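# Unstack one tumbler and stand it upright nearby

## Task

Lift one of the 4 loose tumblers from the stack and set it down on the table standing mouth up, with a gap of at least one tumbler width between it and the stack. The remaining 3 must stay stacked, mouths down, in their original spot. Everything must stay put without the robot holding it; at the end the hand must release and withdraw.

## Robot and tools

ROBOT. One six-joint arm ending in a five-finger right hand (little, ring, middle, index, thumb). The thumb has two motors: bend and turn. A wrist force-torque sensor sits in the flange. A bracket on the little-finger side of the wrist juts out and can strike objects.

FRAMES. Scene frame: origin on the table top under the arm base, +z up, +y to the left when facing along +x. Results report the hand point position (m) and orientation (quaternion wxyz) in this frame. The hand point lies 0.05 m in front of the palm, where index pad and thumb tip meet in a pinch. Its own axes: +z along the straightened fingers (fingertips reach 0.06-0.07 m past it), +y out of the palm, +x across the palm toward the little finger. Hand width from the point: 0.08 m on the little side; 0.02 m on the thumb side with the thumb turned in front of the palm, up to 0.09 m otherwise; the bracket reaches 0.11 m across and 0.03 m beyond the point along +y.

THE ROW. Every motion command is one row of 14 numbers, each between -1 and 1, for the single arm: dx, dy, dz, rx, ry, rz, little, ring, middle, index, thumb_bend, thumb_turn, force_limit, speed.
- dx..rz are an offset, not a pose: a target displacement in the hand point's own axes, counted from the hand point pose in the most recent result that reports it (before any such result in the scene, and for later calls in the same reply, from where the robot is when the action begins). Scale: 1.0 = 0.6 m for dx, dy, dz and 180 degrees for the rotation vector rx, ry, rz. All zeros drives the hand back to that reference pose; it is not a pause.
- The five finger numbers are absolute targets: +1 straight/open, -1 fully curled/closed. thumb_turn +1 puts the thumb beside the palm, -1 opposite the fingers. A pinch is roughly index -0.22, thumb_bend -0.75, thumb_turn -0.57. For a whole-hand wrap (objects 0.035-0.08 m across) turn the thumb fully in front of the palm before reaching the object.
- force_limit maps linearly from about 0 N (-1) to 10 N (+1) at the fingertip (15 N for thumb motors); it halts closing only. speed maps from nearly zero (-1) to full (+1, whole travel in 0.6 s). Close at -0.9 or slower for a gentle grip. A motor only starts when its target changes by at least 0.01; resending identical numbers holds the grip.

TOOLS.
- execute_actions {actions, pictures}: actions is an empty list (look: returns state and pictures), one action {"rows": [[14 numbers], ...], "steps": n} with up to 15 rows and 6-15 steps of 1/30 s (each row is one step; the last row repeats), or one wait {"steps": n} up to 300, counted from the previous result. Every row in an action is measured from the same reference pose, not from the row before. Results arrive 6 steps early; those steps run while you compose the next reply. Pictures come only on an empty list or with pictures true.
- move {target, speed, stop_force}: target is one 14-number row as above (offset from the same reference). The hand point follows a straight path at speed 0.002-0.5 m/s (default 0.25; turning up to twice that in rad/s), lasting 0.5-10 s. stop_force (9-40 N, optional) ends the path when the wrist senses that much extra push along the line to the target; use it with a very slow speed when approaching surfaces, not on moves that rotate, and omit it when backing away from contact. The result adds a move: line with the ending (done, contact, off_target, moving, held, fault), limits (paced = pose clipped; held = steps blocked) and distance from target.
- wait {seconds 0-10}: lets time pass, sends nothing.
- zoom_image {camera, region [x0,y0,x1,y1] pixels, max 504x504}: closer look at cam_head_left, cam_head_right, cam_high, cam_low or cam_wrist.
- show_instructions: shows the reference page(s).
- finished_scene {scene}: pass the current scene number to end and grade it; irreversible.

RESULT LINES. Pose and velocities of the hand point; joint positions and torques (noisy, offset); Wrist force/torque in the hand's axes (noisy, saturates near 50 N; force points back from a pressed surface into the arm). hand_measured, hand_stopped_by (moving, target, force, stalled, fault) and hand_load_n list six values in motor order; a lost grip appears only as loads falling near 0. "Hand target" shows where the controller is heading. "pose unreachable" or HELD means the clearance check altered or dropped what was sent. MOTOR HOT warns of heating under sustained load.

LIMITS. Each step the commanded pose is clipped to 100 mm and 16 degrees from the measured one, so large offsets need several actions; check the reported pose. Motion lags commands by about 0.17 s. Joint torque above its limit (wrists 24.6 N m, others 132 N m) or any outside force of 150 N causes a 10 s stop.

AVOID. The arm is stiff: aiming even slightly beyond a firm contact can fault it, and faster contacts hit harder. Do not slam, drop or knock tumblers, topple the stack, or push anything off the table. Expect occasional brief nudges to loose objects. Finish with the tumbler standing on its own, fingers opened and the hand lifted away.

Each tool is called after "Emit:" as name(argument=value, ...), one argument or row to a line, values as JSON.

Reference images:

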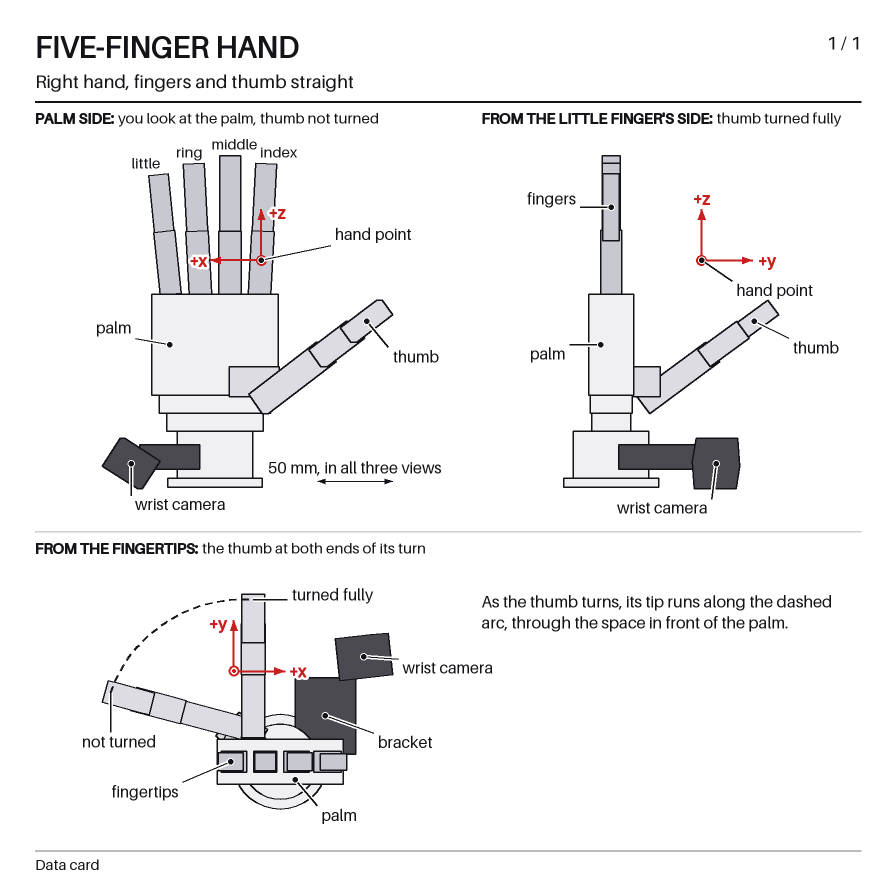

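## Session

I'll start by looking at the current state.

Emit:
execute_actions(
  actions=[],
)

Scene clock: 0.00 s of 6600.00 s.
end_effector_position=(+0.7681, -0.3406, +0.1906) hand_measured=(+1.000, +1.000, +1.000, +1.000, +1.000, +1.000) hand_load_n=(+0.0, +0.0, +0.0, +0.0, +0.0, +0.0) hand_stopped_by=(target, target, target, target, target, target) hand_force_limit=0.00 hand_speed=-0.80 end_effector_quat_wxyz=(+0.078, +0.976, +0.048, +0.198) end_effector_velocity=(-0.000, -0.000, +0.000) end_effector_angular_velocity=(-0.000, +0.000, -0.000)
Joint positions: [-0.543 -0.75   0.832  0.634  0.967  1.184]
Joint velocities: [-0. -0.  0.  0.  0.  0.]
Joint torques (N m, as the arm reports them, + toward a larger angle): no reading
Motor temperatures (°C, as the motors report them): [23 25 22 28 31 31]
Wrist force (N, on the end effector, along its own x y z axes, offset not removed): no reading
Wrist torque (N m, same axes, about the end effector's origin, offset not removed): no reading
Hand target: +0.768, -0.341, +0.191; +0.078, +0.976, +0.048, +0.198

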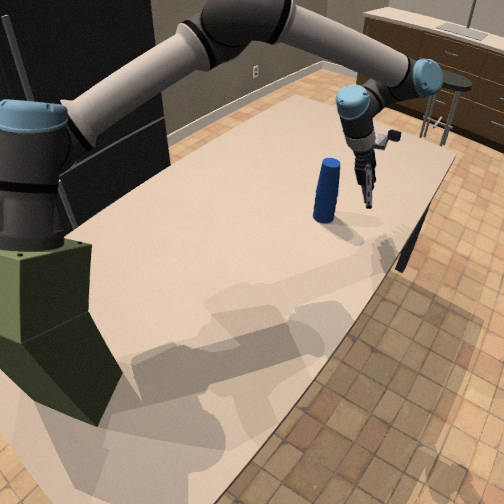

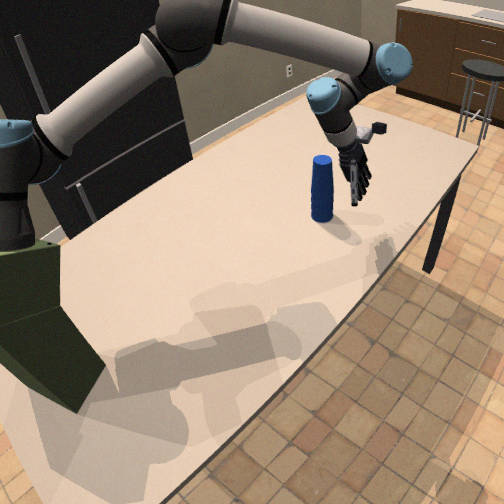

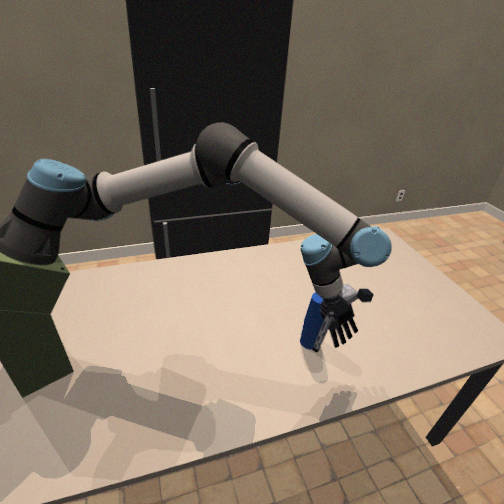

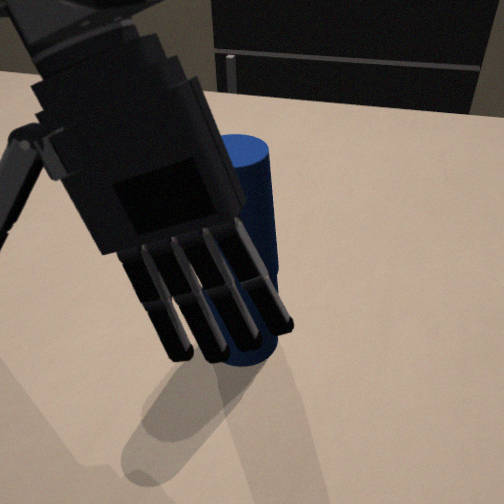

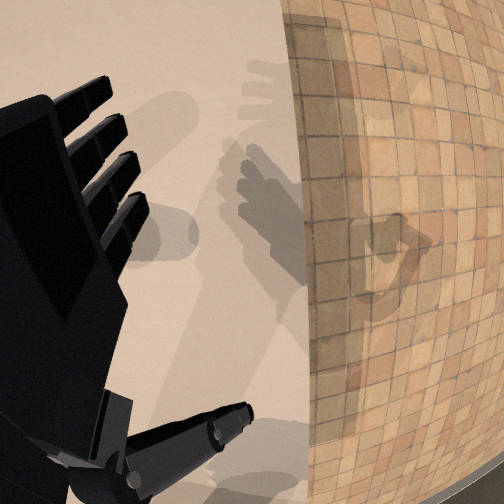

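Emit:
zoom_image(
  camera="cam_head_left",
  region=[280, 130, 400, 250],
)

Emit:
zoom_image(
  camera="cam_head_right",
  region=[270, 130, 390, 250],
)

Emit:
zoom_image(
  camera="cam_low",
  region=[150, 100, 350, 400],
)

Emit:
zoom_image(
  camera="cam_high",
  region=[270, 260, 390, 380],
)

Region (280, 130, 400, 250) of cam_head_left's 504x504 image, scaled by 4.200, with more detail than that image has.

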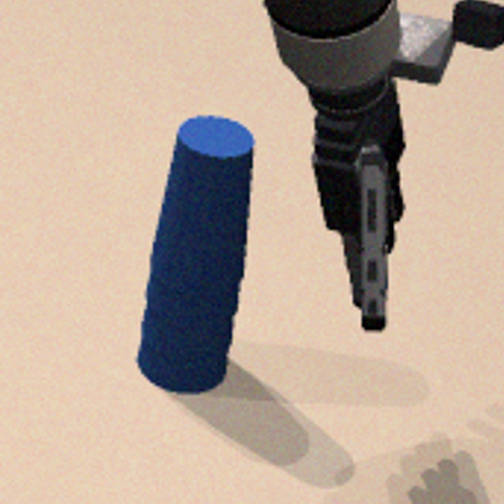

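Region (270, 130, 390, 250) of cam_head_right's 504x504 image, scaled by 4.200, with more detail than that image has.

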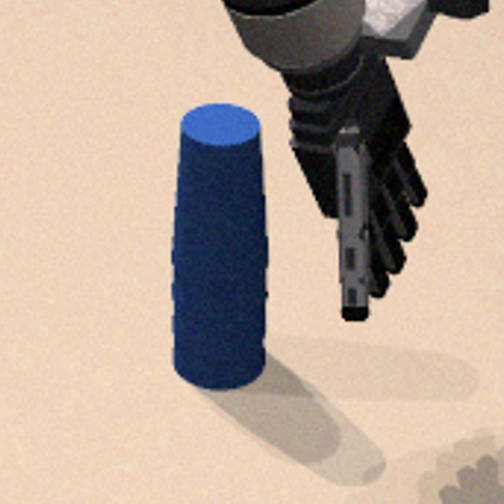

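Region (150, 100, 350, 400) of cam_low's 504x504 image, scaled by 1.680, with more detail than that image has.

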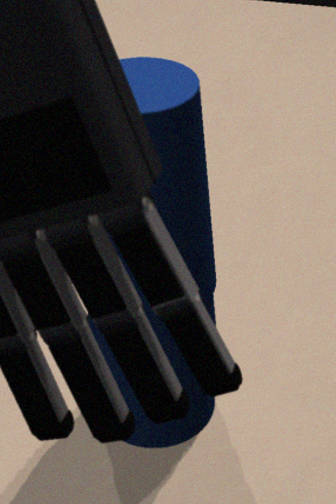

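Region (270, 260, 390, 380) of cam_high's 504x504 image, scaled by 4.200, with more detail than that image has.

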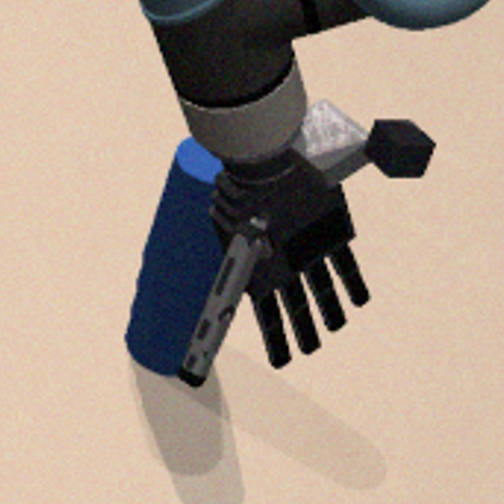

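Emit:
zoom_image(
  camera="cam_head_right",
  region=[295, 145, 350, 230],
)

Emit:
zoom_image(
  camera="cam_head_left",
  region=[300, 150, 355, 232],
)

Emit:
zoom_image(
  camera="cam_low",
  region=[200, 120, 300, 380],
)

Region (295, 145, 350, 230) of cam_head_right's 504x504 image, scaled by 5.929, with more detail than that image has; it fills the left 326 columns of this view, and the rest is white.

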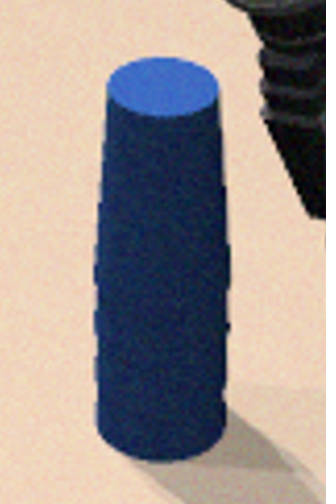

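Region (300, 150, 355, 232) of cam_head_left's 504x504 image, scaled by 6.146, with more detail than that image has; it fills the left 338 columns of this view, and the rest is white.

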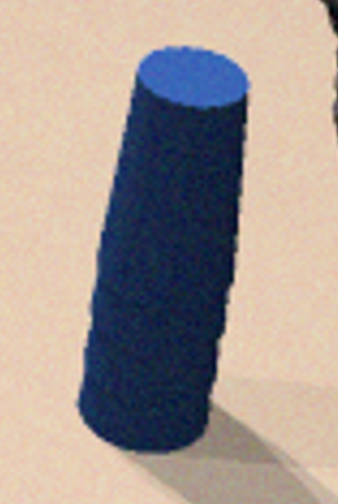

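Region (200, 120, 300, 380) of cam_low's 504x504 image, scaled by 1.938, with more detail than that image has; it fills the left 194 columns of this view, and the rest is white.

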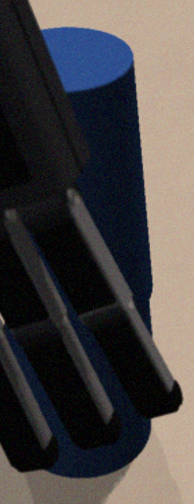

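Emit:
move(
  target=[-0.2035, -0.041, -0.1463, -0.0709, -0.0167, -0.1106, 1, 1, 1, 1, 1, -1, 0.0, 0.3],
  speed=0.35,
)

Scene clock: 31.77 s of 6600.00 s.
end_effector_position=(+0.6201, -0.3198, +0.2199) hand_measured=(+1.000, +1.000, +1.000, +1.000, +1.000, -1.000) hand_load_n=(+0.0, +0.0, +0.0, +0.0, +0.0, +0.0) hand_stopped_by=(target, target, target, target, target, target) hand_force_limit=0.00 hand_speed=0.30 end_effector_quat_wxyz=(+0.220, +0.943, +0.191, +0.160) end_effector_velocity=(-0.000, -0.000, -0.000) end_effector_angular_velocity=(-0.001, -0.002, +0.001)
Joint positions: [-0.576 -1.102  1.621  0.126  1.158  0.852]
Joint velocities: [-0.    -0.     0.002 -0.004  0.    -0.   ]
Joint torques (N m, as the arm reports them, + toward a larger angle): [-28.01 -49.63   2.28  -1.17   3.11  -1.49]
Motor temperatures (°C, as the motors report them): [23 25 22 28 31 31]
Wrist force (N, on the end effector, along its own x y z axes, offset not removed): [0.6 2.0 0.1]
Wrist torque (N m, same axes, about the end effector's origin, offset not removed): [0.13 0.06 0.10]
Hand target: +0.620, -0.320, +0.220; +0.220, +0.943, +0.191, +0.160
Off the commanded pose: 0.000 m, 0 deg.
Kept back: nothing.
After step 90, 27.40 s passed at rest.
move: done
camera_calibration (this result's frames):
cam_wrist: T_world_to_cam=[[0.140585, -0.86676, 0.4785, -0.468583], [-0.97406, -0.0345282, 0.223638, 0.543074], [-0.177319, -0.497528, -0.849131, 0.265592], [0, 0, 0, 1]] pos_world=[0.641957, -0.255258, 0.328287]

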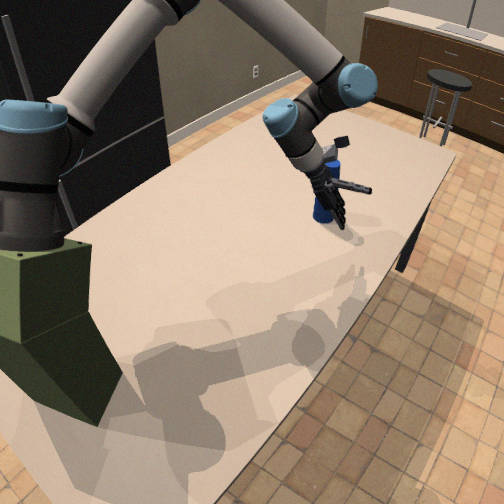

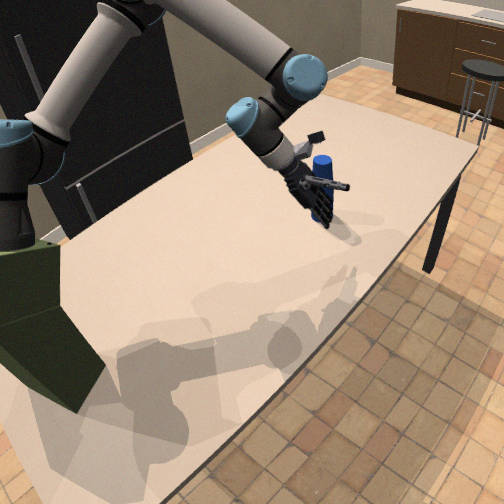

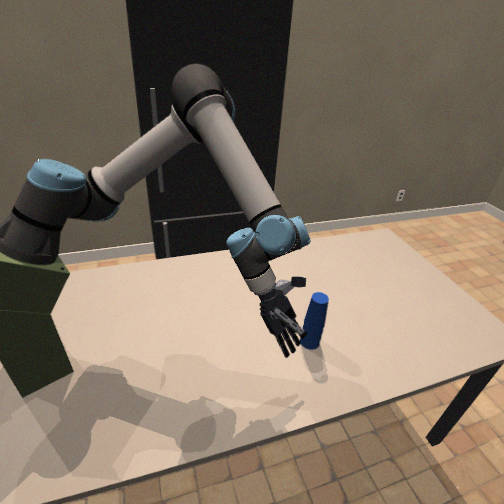

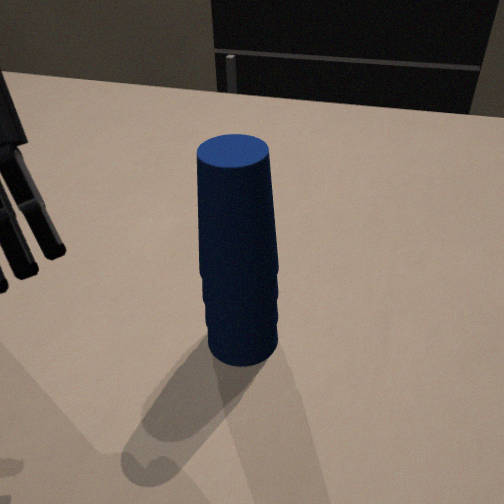

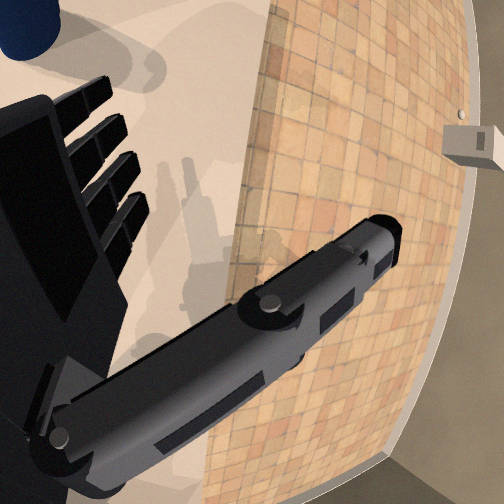

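Emit:
zoom_image(
  camera="cam_low",
  region=[170, 120, 310, 380],
)

Emit:
zoom_image(
  camera="cam_high",
  region=[280, 275, 350, 365],
)

Region (170, 120, 310, 380) of cam_low's 504x504 image, scaled by 1.938, with more detail than that image has; it fills the left 271 columns of this view, and the rest is white.

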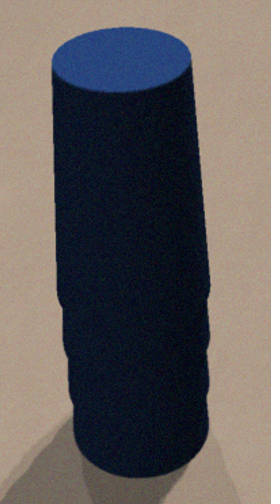

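Region (280, 275, 350, 365) of cam_high's 504x504 image, scaled by 5.600, with more detail than that image has.

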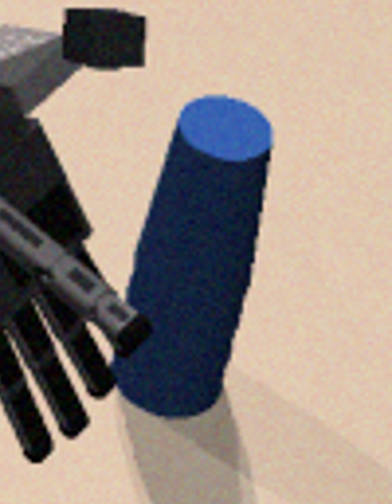

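Emit:
zoom_image(
  camera="cam_low",
  region=[0, 60, 140, 320],
)

Emit:
zoom_image(
  camera="cam_head_right",
  region=[260, 120, 380, 240],
)

Emit:
zoom_image(
  camera="cam_high",
  region=[240, 260, 360, 380],
)

Region (0, 60, 140, 320) of cam_low's 504x504 image, scaled by 1.938, with more detail than that image has; it fills the left 271 columns of this view, and the rest is white.

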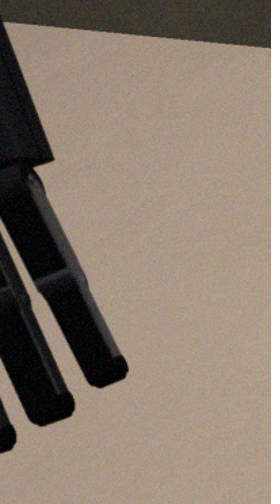

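Region (260, 120, 380, 240) of cam_head_right's 504x504 image, scaled by 4.200, with more detail than that image has.

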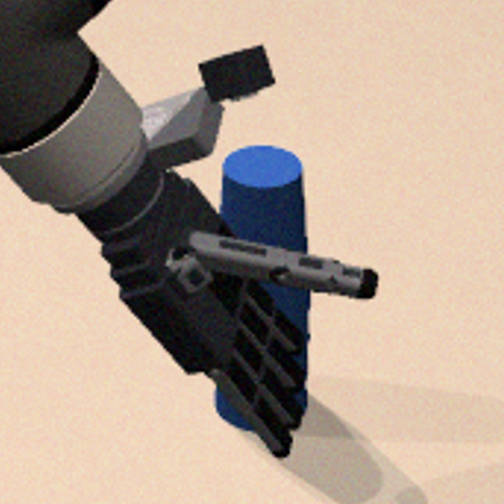

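Region (240, 260, 360, 380) of cam_high's 504x504 image, scaled by 4.200, with more detail than that image has.

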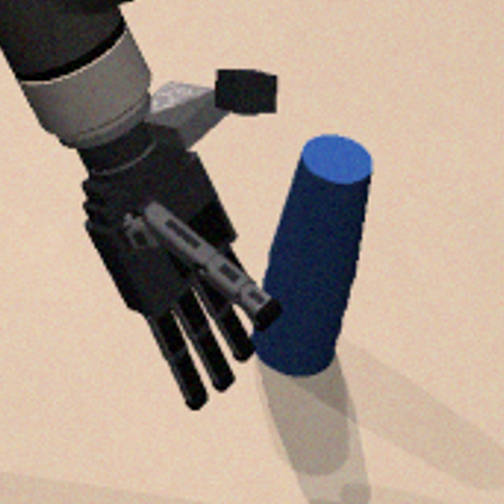

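Emit:
zoom_image(
  camera="cam_wrist",
  region=[0, 0, 170, 130],
)

Region (0, 0, 170, 130) of cam_wrist's 504x504 image, scaled by 2.965, with more detail than that image has; it fills the top 385 rows of this view, and the rest is white.

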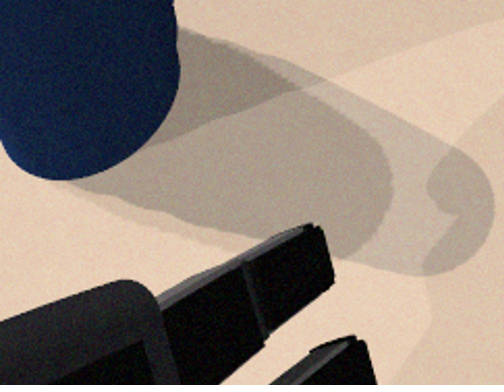

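Emit:
move(
  target=[0.2189, -0.2737, 0.0103, -0.4018, -0.0936, -0.6266, 1, 1, 1, 1, 1, -1, 0.0, 0.3],
  speed=0.5,
)

Scene clock: 42.83 s of 6600.00 s.
end_effector_position=(+0.6900, -0.1291, +0.1650) hand_measured=(+1.000, +1.000, +1.000, +1.000, +1.000, -1.000) hand_load_n=(+0.0, +0.0, +0.0, +0.0, +0.0, +0.0) hand_stopped_by=(target, target, target, target, target, target) hand_force_limit=0.00 hand_speed=0.30 end_effector_quat_wxyz=(+0.696, +0.124, +0.696, -0.123) end_effector_velocity=(+0.001, +0.001, -0.000) end_effector_angular_velocity=(-0.007, +0.001, +0.007)
Joint positions: [-0.259 -0.772  1.948 -1.631  1.636 -1.126]
Joint velocities: [-0.002  0.001 -0.001 -0.004 -0.007 -0.006]
Joint torques (N m, as the arm reports them, + toward a larger angle): [-24.82 -25.1   -9.42  -3.51  -2.1   -1.42]
Motor temperatures (°C, as the motors report them): [23 25 22 28 31 31]
Wrist force (N, on the end effector, along its own x y z axes, offset not removed): [-0.9 2.4 1.9]
Wrist torque (N m, same axes, about the end effector's origin, offset not removed): [0.16 0.27 -0.13]
Hand target: +0.690, -0.129, +0.165; +0.696, +0.123, +0.696, -0.123
Off the commanded pose: 0.000 m, 0 deg.
Kept back: nothing.
After step 90, 5.10 s passed at rest.
move: done
camera_calibration (this result's frames):
cam_wrist: T_world_to_cam=[[0.295123, 0.944066, 0.14711, -0.104981], [-0.571533, 0.0510463, 0.81899, 0.265067], [0.765671, -0.325781, 0.55463, -0.533786], [0, 0, 0, 1]] pos_world=[0.591182, -0.0883194, 0.0944103]

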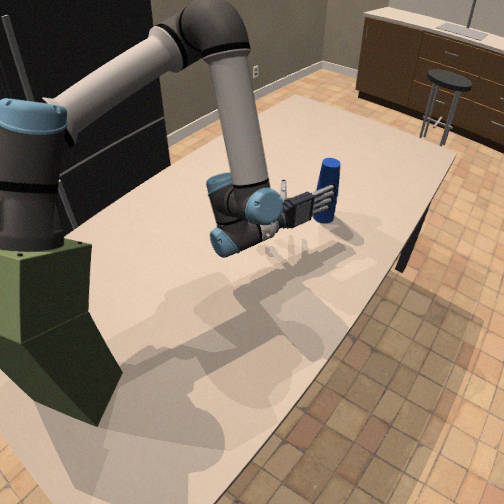

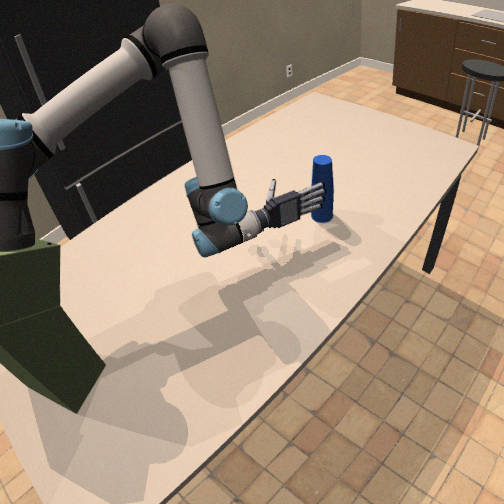

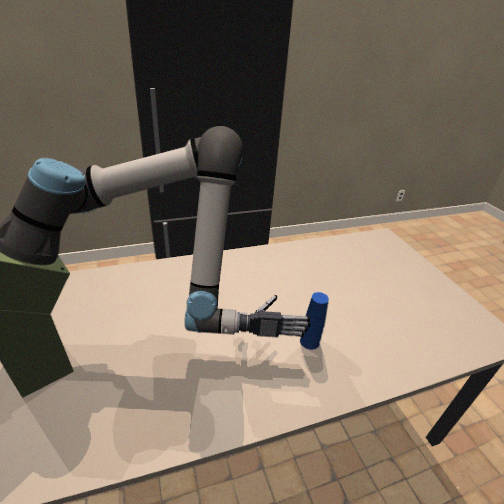

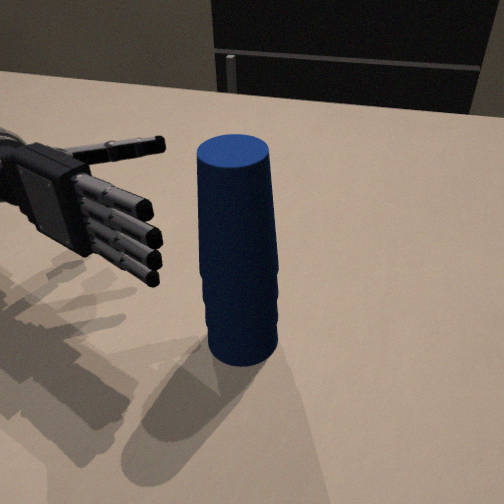

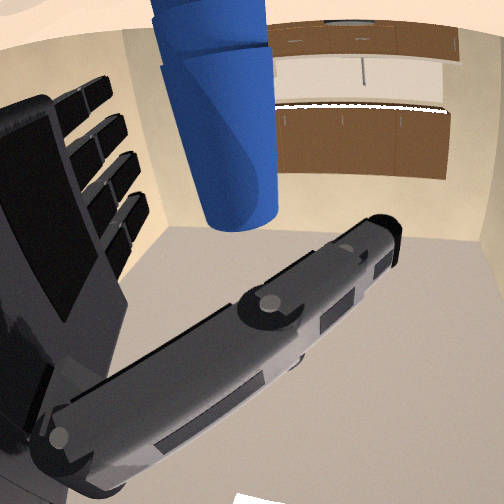

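Emit:
zoom_image(
  camera="cam_wrist",
  region=[40, 0, 340, 260],
)

Emit:
zoom_image(
  camera="cam_low",
  region=[0, 110, 300, 310],
)

Region (40, 0, 340, 260) of cam_wrist's 504x504 image, scaled by 1.680, with more detail than that image has; it fills the top 437 rows of this view, and the rest is white.

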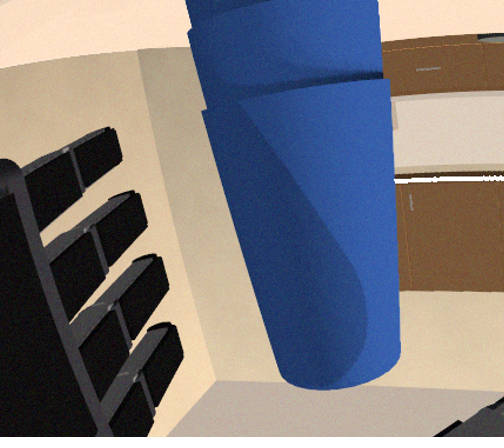

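Region (0, 110, 300, 310) of cam_low's 504x504 image, scaled by 1.680, with more detail than that image has.

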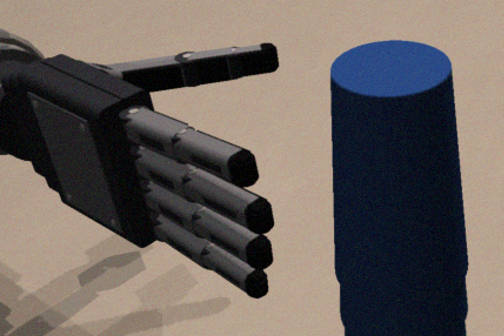

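Emit:
move(
  target=[0, 0.0067, 0.1417, 0, 0, 0, 1, 1, 1, 1, 1, -1, 0.0, 0.3],
  speed=0.15,
)

Scene clock: 49.40 s of 6600.00 s.
end_effector_position=(+0.7710, -0.1544, +0.1651) hand_measured=(+1.000, +1.000, +1.000, +1.000, +1.000, -1.000) hand_load_n=(+0.0, +0.0, +0.0, +0.0, +0.0, +0.0) hand_stopped_by=(target, target, target, target, target, target) hand_force_limit=0.00 hand_speed=0.30 end_effector_quat_wxyz=(+0.696, +0.124, +0.696, -0.123) end_effector_velocity=(+0.002, -0.000, -0.000) end_effector_angular_velocity=(-0.000, +0.000, -0.001)
Joint positions: [-0.263 -0.767  1.729 -1.416  1.633 -1.124]
Joint velocities: [ 0.001  0.001 -0.005  0.004  0.001 -0.001]
Joint torques (N m, as the arm reports them, + toward a larger angle): [ -5.96 -30.62 -13.31   1.5    3.54   0.98]
Motor temperatures (°C, as the motors report them): [23 25 22 28 31 31]
Wrist force (N, on the end effector, along its own x y z axes, offset not removed): [2.8 1.3 -0.3]
Wrist torque (N m, same axes, about the end effector's origin, offset not removed): [0.14 -0.28 0.04]
Hand target: +0.771, -0.154, +0.165; +0.696, +0.124, +0.696, -0.123
Off the commanded pose: 0.000 m, 0 deg.
Kept back: nothing.
After step 90, 2.50 s passed at rest.
move: done
camera_calibration (this result's frames):
cam_wrist: T_world_to_cam=[[0.295086, 0.944079, 0.147105, -0.104981], [-0.571536, 0.0510288, 0.818989, 0.312628], [0.765683, -0.325748, 0.554633, -0.604187], [0, 0, 0, 1]] pos_world=[0.672272, -0.113656, 0.0945066]

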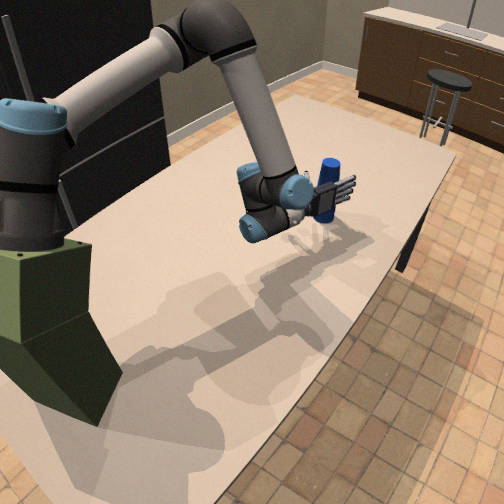

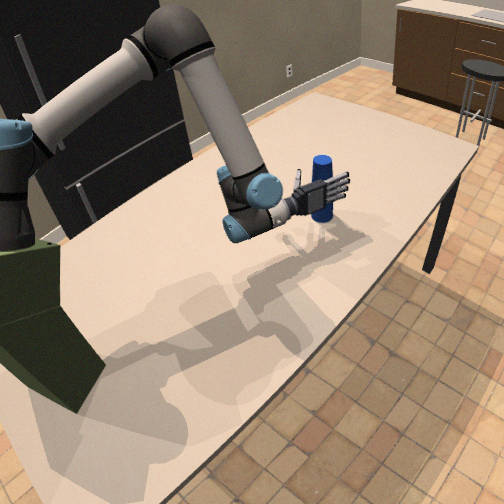

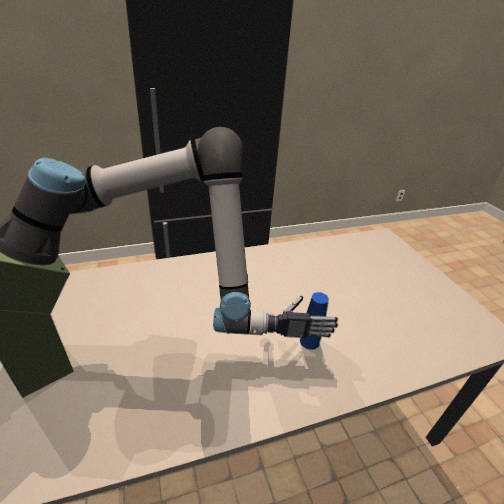

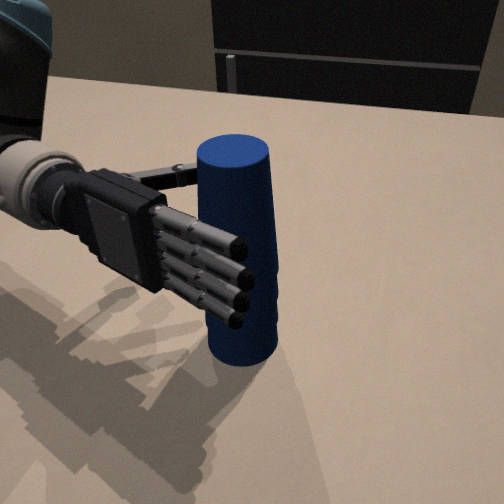

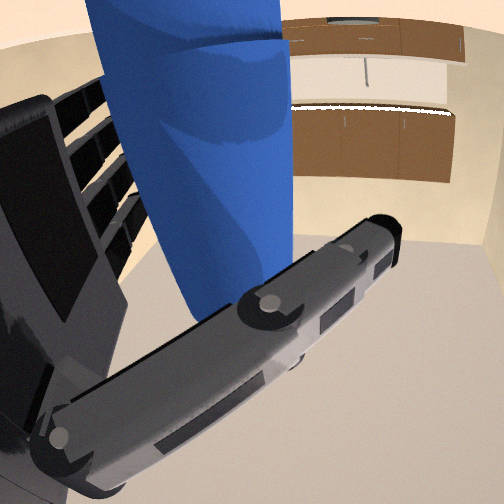

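Emit:
zoom_image(
  camera="cam_wrist",
  region=[0, 0, 330, 340],
)

Emit:
zoom_image(
  camera="cam_low",
  region=[60, 110, 320, 370],
)

Emit:
zoom_image(
  camera="cam_head_right",
  region=[275, 140, 365, 230],
)

Region (0, 0, 330, 340) of cam_wrist's 504x504 image, scaled by 1.482, with more detail than that image has; it fills the left 489 columns of this view, and the rest is white.

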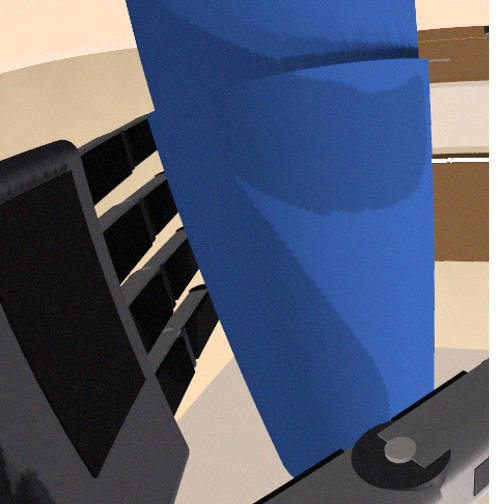

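Region (60, 110, 320, 370) of cam_low's 504x504 image, scaled by 1.938, with more detail than that image has.

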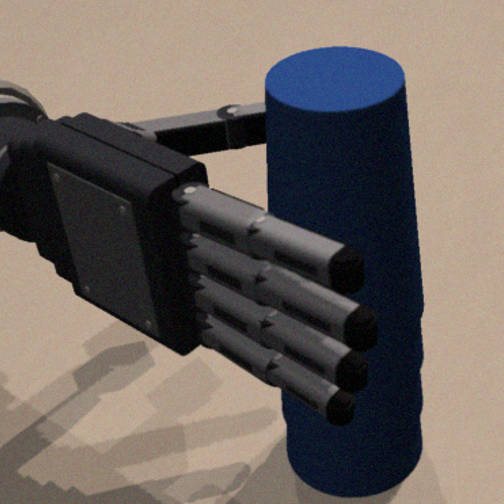

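Region (275, 140, 365, 230) of cam_head_right's 504x504 image, scaled by 5.600, with more detail than that image has.

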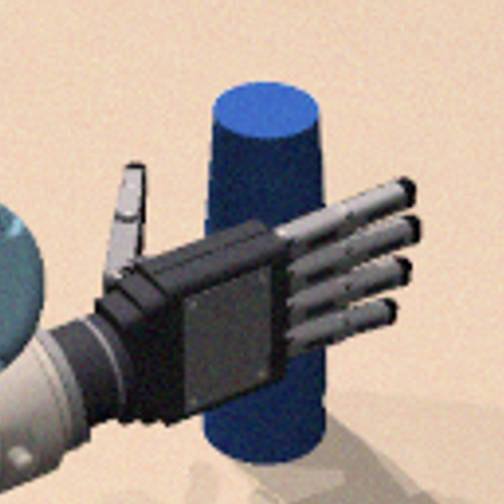

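Emit:
move(
  target=[0, 0.0067, 0.06, 0, 0, 0, 1, 1, 1, 1, 1, -1, 0.0, 0.3],
  speed=0.06,
)

Scene clock: 51.47 s of 6600.00 s.
end_effector_position=(+0.8061, -0.1630, +0.1651) hand_measured=(+1.000, +1.000, +1.000, +1.000, +1.000, -1.000) hand_load_n=(+0.0, +0.0, +0.0, +0.0, +0.0, +0.0) hand_stopped_by=(target, target, target, target, target, target) hand_force_limit=0.00 hand_speed=0.30 end_effector_quat_wxyz=(+0.696, +0.124, +0.696, -0.123) end_effector_velocity=(+0.001, -0.000, +0.000) end_effector_angular_velocity=(+0.000, -0.000, +0.000)
Joint positions: [-0.26  -0.754  1.625 -1.326  1.635 -1.125]
Joint velocities: [ 0.     0.    -0.004  0.004  0.     0.   ]
Joint torques (N m, as the arm reports them, + toward a larger angle): [ -6.88 -30.74 -15.41   1.15   3.4   -1.38]
Motor temperatures (°C, as the motors report them): [23 25 22 28 31 31]
Wrist force (N, on the end effector, along its own x y z axes, offset not removed): [1.3 2.1 -0.4]
Wrist torque (N m, same axes, about the end effector's origin, offset not removed): [0.26 0.10 -0.01]
Hand target: +0.806, -0.163, +0.165; +0.696, +0.124, +0.696, -0.123
Off the commanded pose: 0.000 m, 0 deg.
Kept back: nothing.
move: done
camera_calibration (this result's frames):
cam_wrist: T_world_to_cam=[[0.29508, 0.94408, 0.147107, -0.10728], [-0.571543, 0.0510263, 0.818984, 0.333077], [0.76568, -0.325743, 0.55464, -0.633833], [0, 0, 0, 1]] pos_world=[0.707337, -0.122182, 0.0945455]

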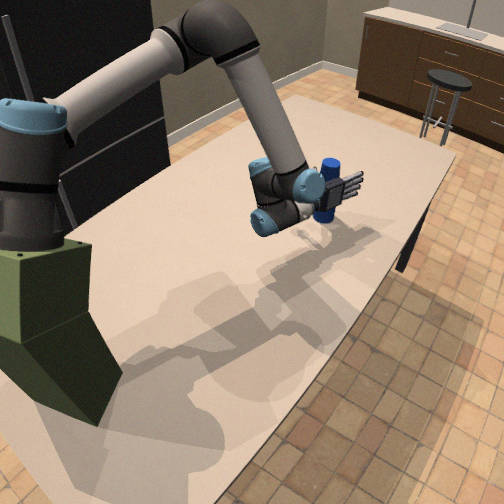

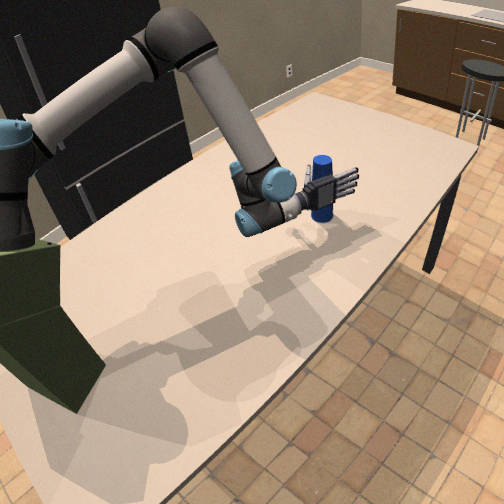

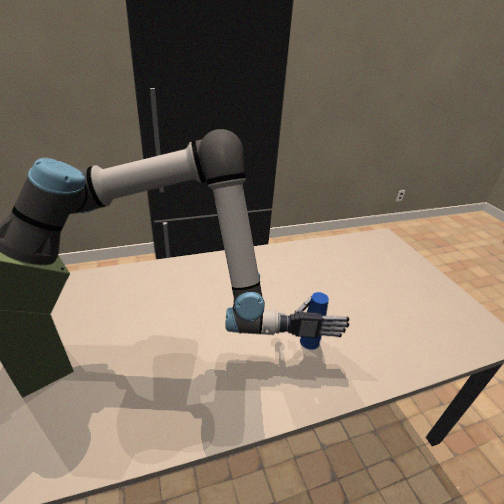

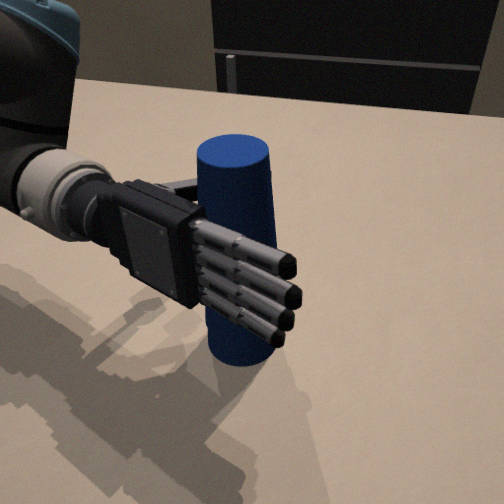

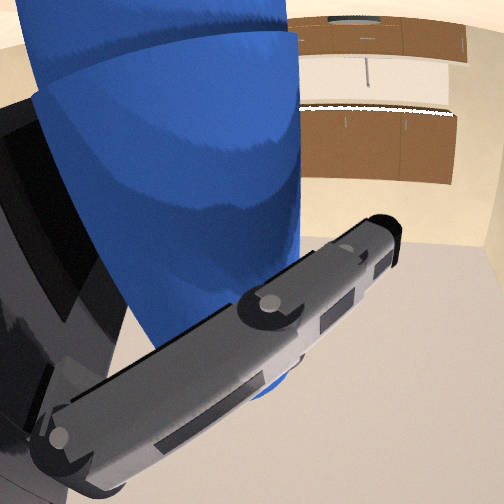

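Emit:
zoom_image(
  camera="cam_wrist",
  region=[0, 0, 330, 420],
)

Emit:
zoom_image(
  camera="cam_head_left",
  region=[290, 140, 380, 230],
)

Emit:
zoom_image(
  camera="cam_high",
  region=[275, 275, 365, 365],
)

Region (0, 0, 330, 420) of cam_wrist's 504x504 image, scaled by 1.200, with more detail than that image has; it fills the left 396 columns of this view, and the rest is white.

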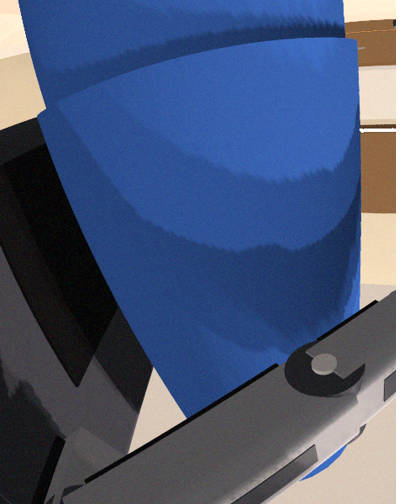

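Region (290, 140, 380, 230) of cam_head_left's 504x504 image, scaled by 5.600, with more detail than that image has.

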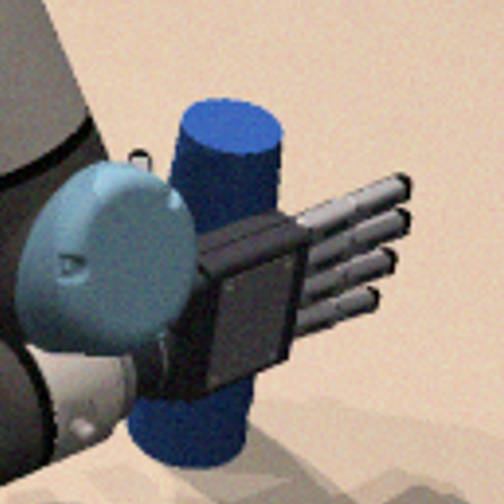

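Region (275, 275, 365, 365) of cam_high's 504x504 image, scaled by 5.600, with more detail than that image has.

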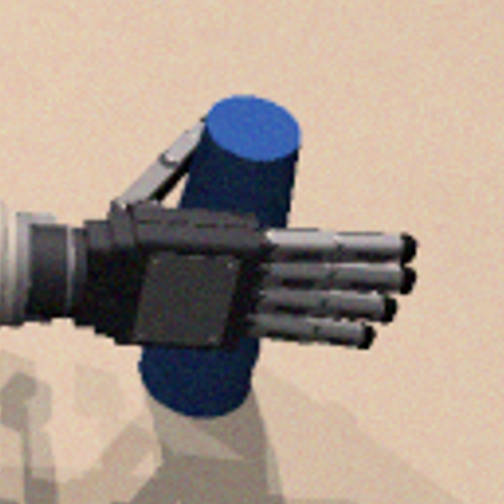

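Emit:
move(
  target=[0, 0.0075, 0.0033, 0, 0, -0.0206, 1, 0.5, 0.5, 0.5, 1, -1, -0.8, -0.2],
  speed=0.03,
)

Scene clock: 56.63 s of 6600.00 s.
end_effector_position=(+0.8095, -0.1595, +0.1651) hand_measured=(+1.000, +0.500, +0.500, +0.500, +1.000, -1.000) hand_load_n=(+0.0, +0.0, +0.0, +0.0, +0.0, +0.0) hand_stopped_by=(target, target, target, target, target, target) hand_force_limit=-0.80 hand_speed=-0.20 end_effector_quat_wxyz=(+0.692, +0.101, +0.700, -0.145) end_effector_velocity=(+0.001, +0.001, +0.001) end_effector_angular_velocity=(-0.008, +0.001, +0.000)
Joint positions: [-0.259 -0.763  1.626 -1.317  1.636 -1.19 ]
Joint velocities: [ 0.    -0.002 -0.     0.001  0.    -0.008]
Joint torques (N m, as the arm reports them, + toward a larger angle): [ -6.5  -55.83   5.61   1.2    3.38  -1.14]
Motor temperatures (°C, as the motors report them): [23 25 22 28 31 31]
Wrist force (N, on the end effector, along its own x y z axes, offset not removed): [1.4 1.2 0.5]
Wrist torque (N m, same axes, about the end effector's origin, offset not removed): [0.04 -0.11 -0.04]
Hand target: +0.810, -0.159, +0.165; +0.692, +0.101, +0.700, -0.145
Off the commanded pose: 0.000 m, 0 deg.
Kept back: nothing.
After step 90, 0.87 s passed at rest.
move: done
camera_calibration (this result's frames):
cam_wrist: T_world_to_cam=[[0.297619, 0.951009, 0.0836993, -0.10206], [-0.553491, 0.10045, 0.826775, 0.326796], [0.777863, -0.292391, 0.55627, -0.640086], [0, 0, 0, 1]] pos_world=[0.709153, -0.122922, 0.094416]

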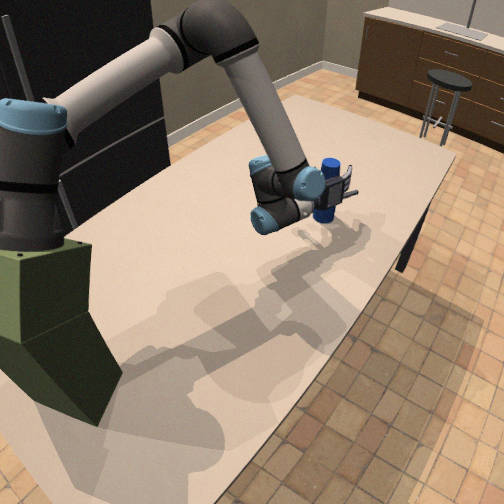

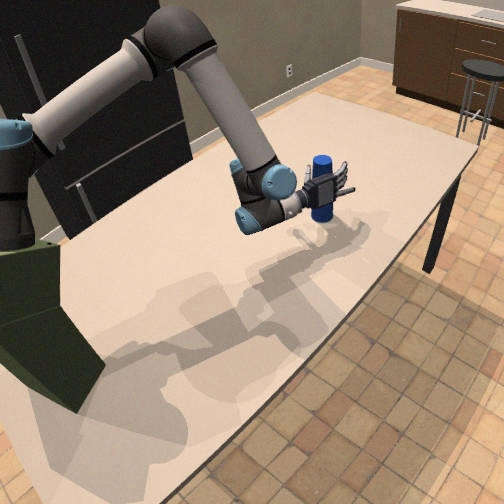

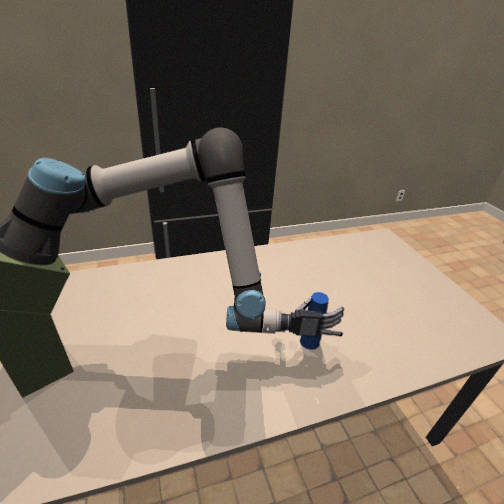

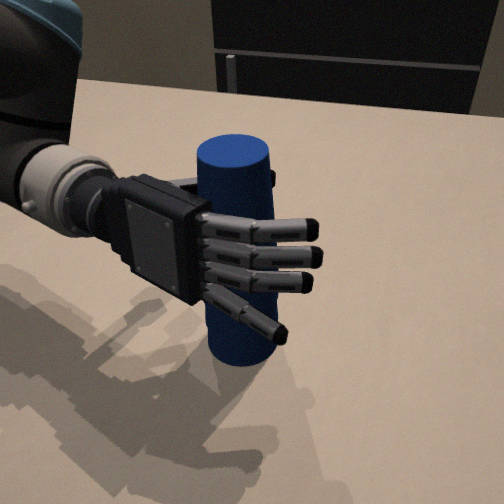

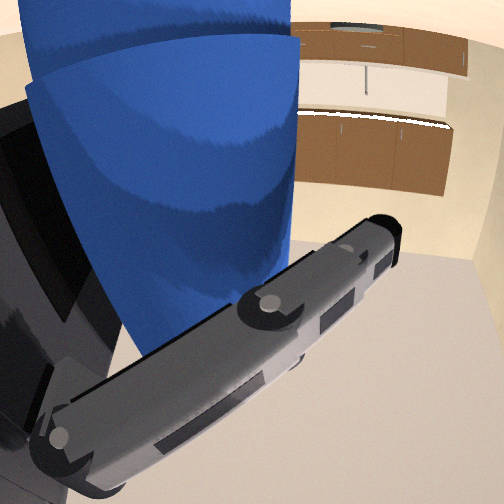

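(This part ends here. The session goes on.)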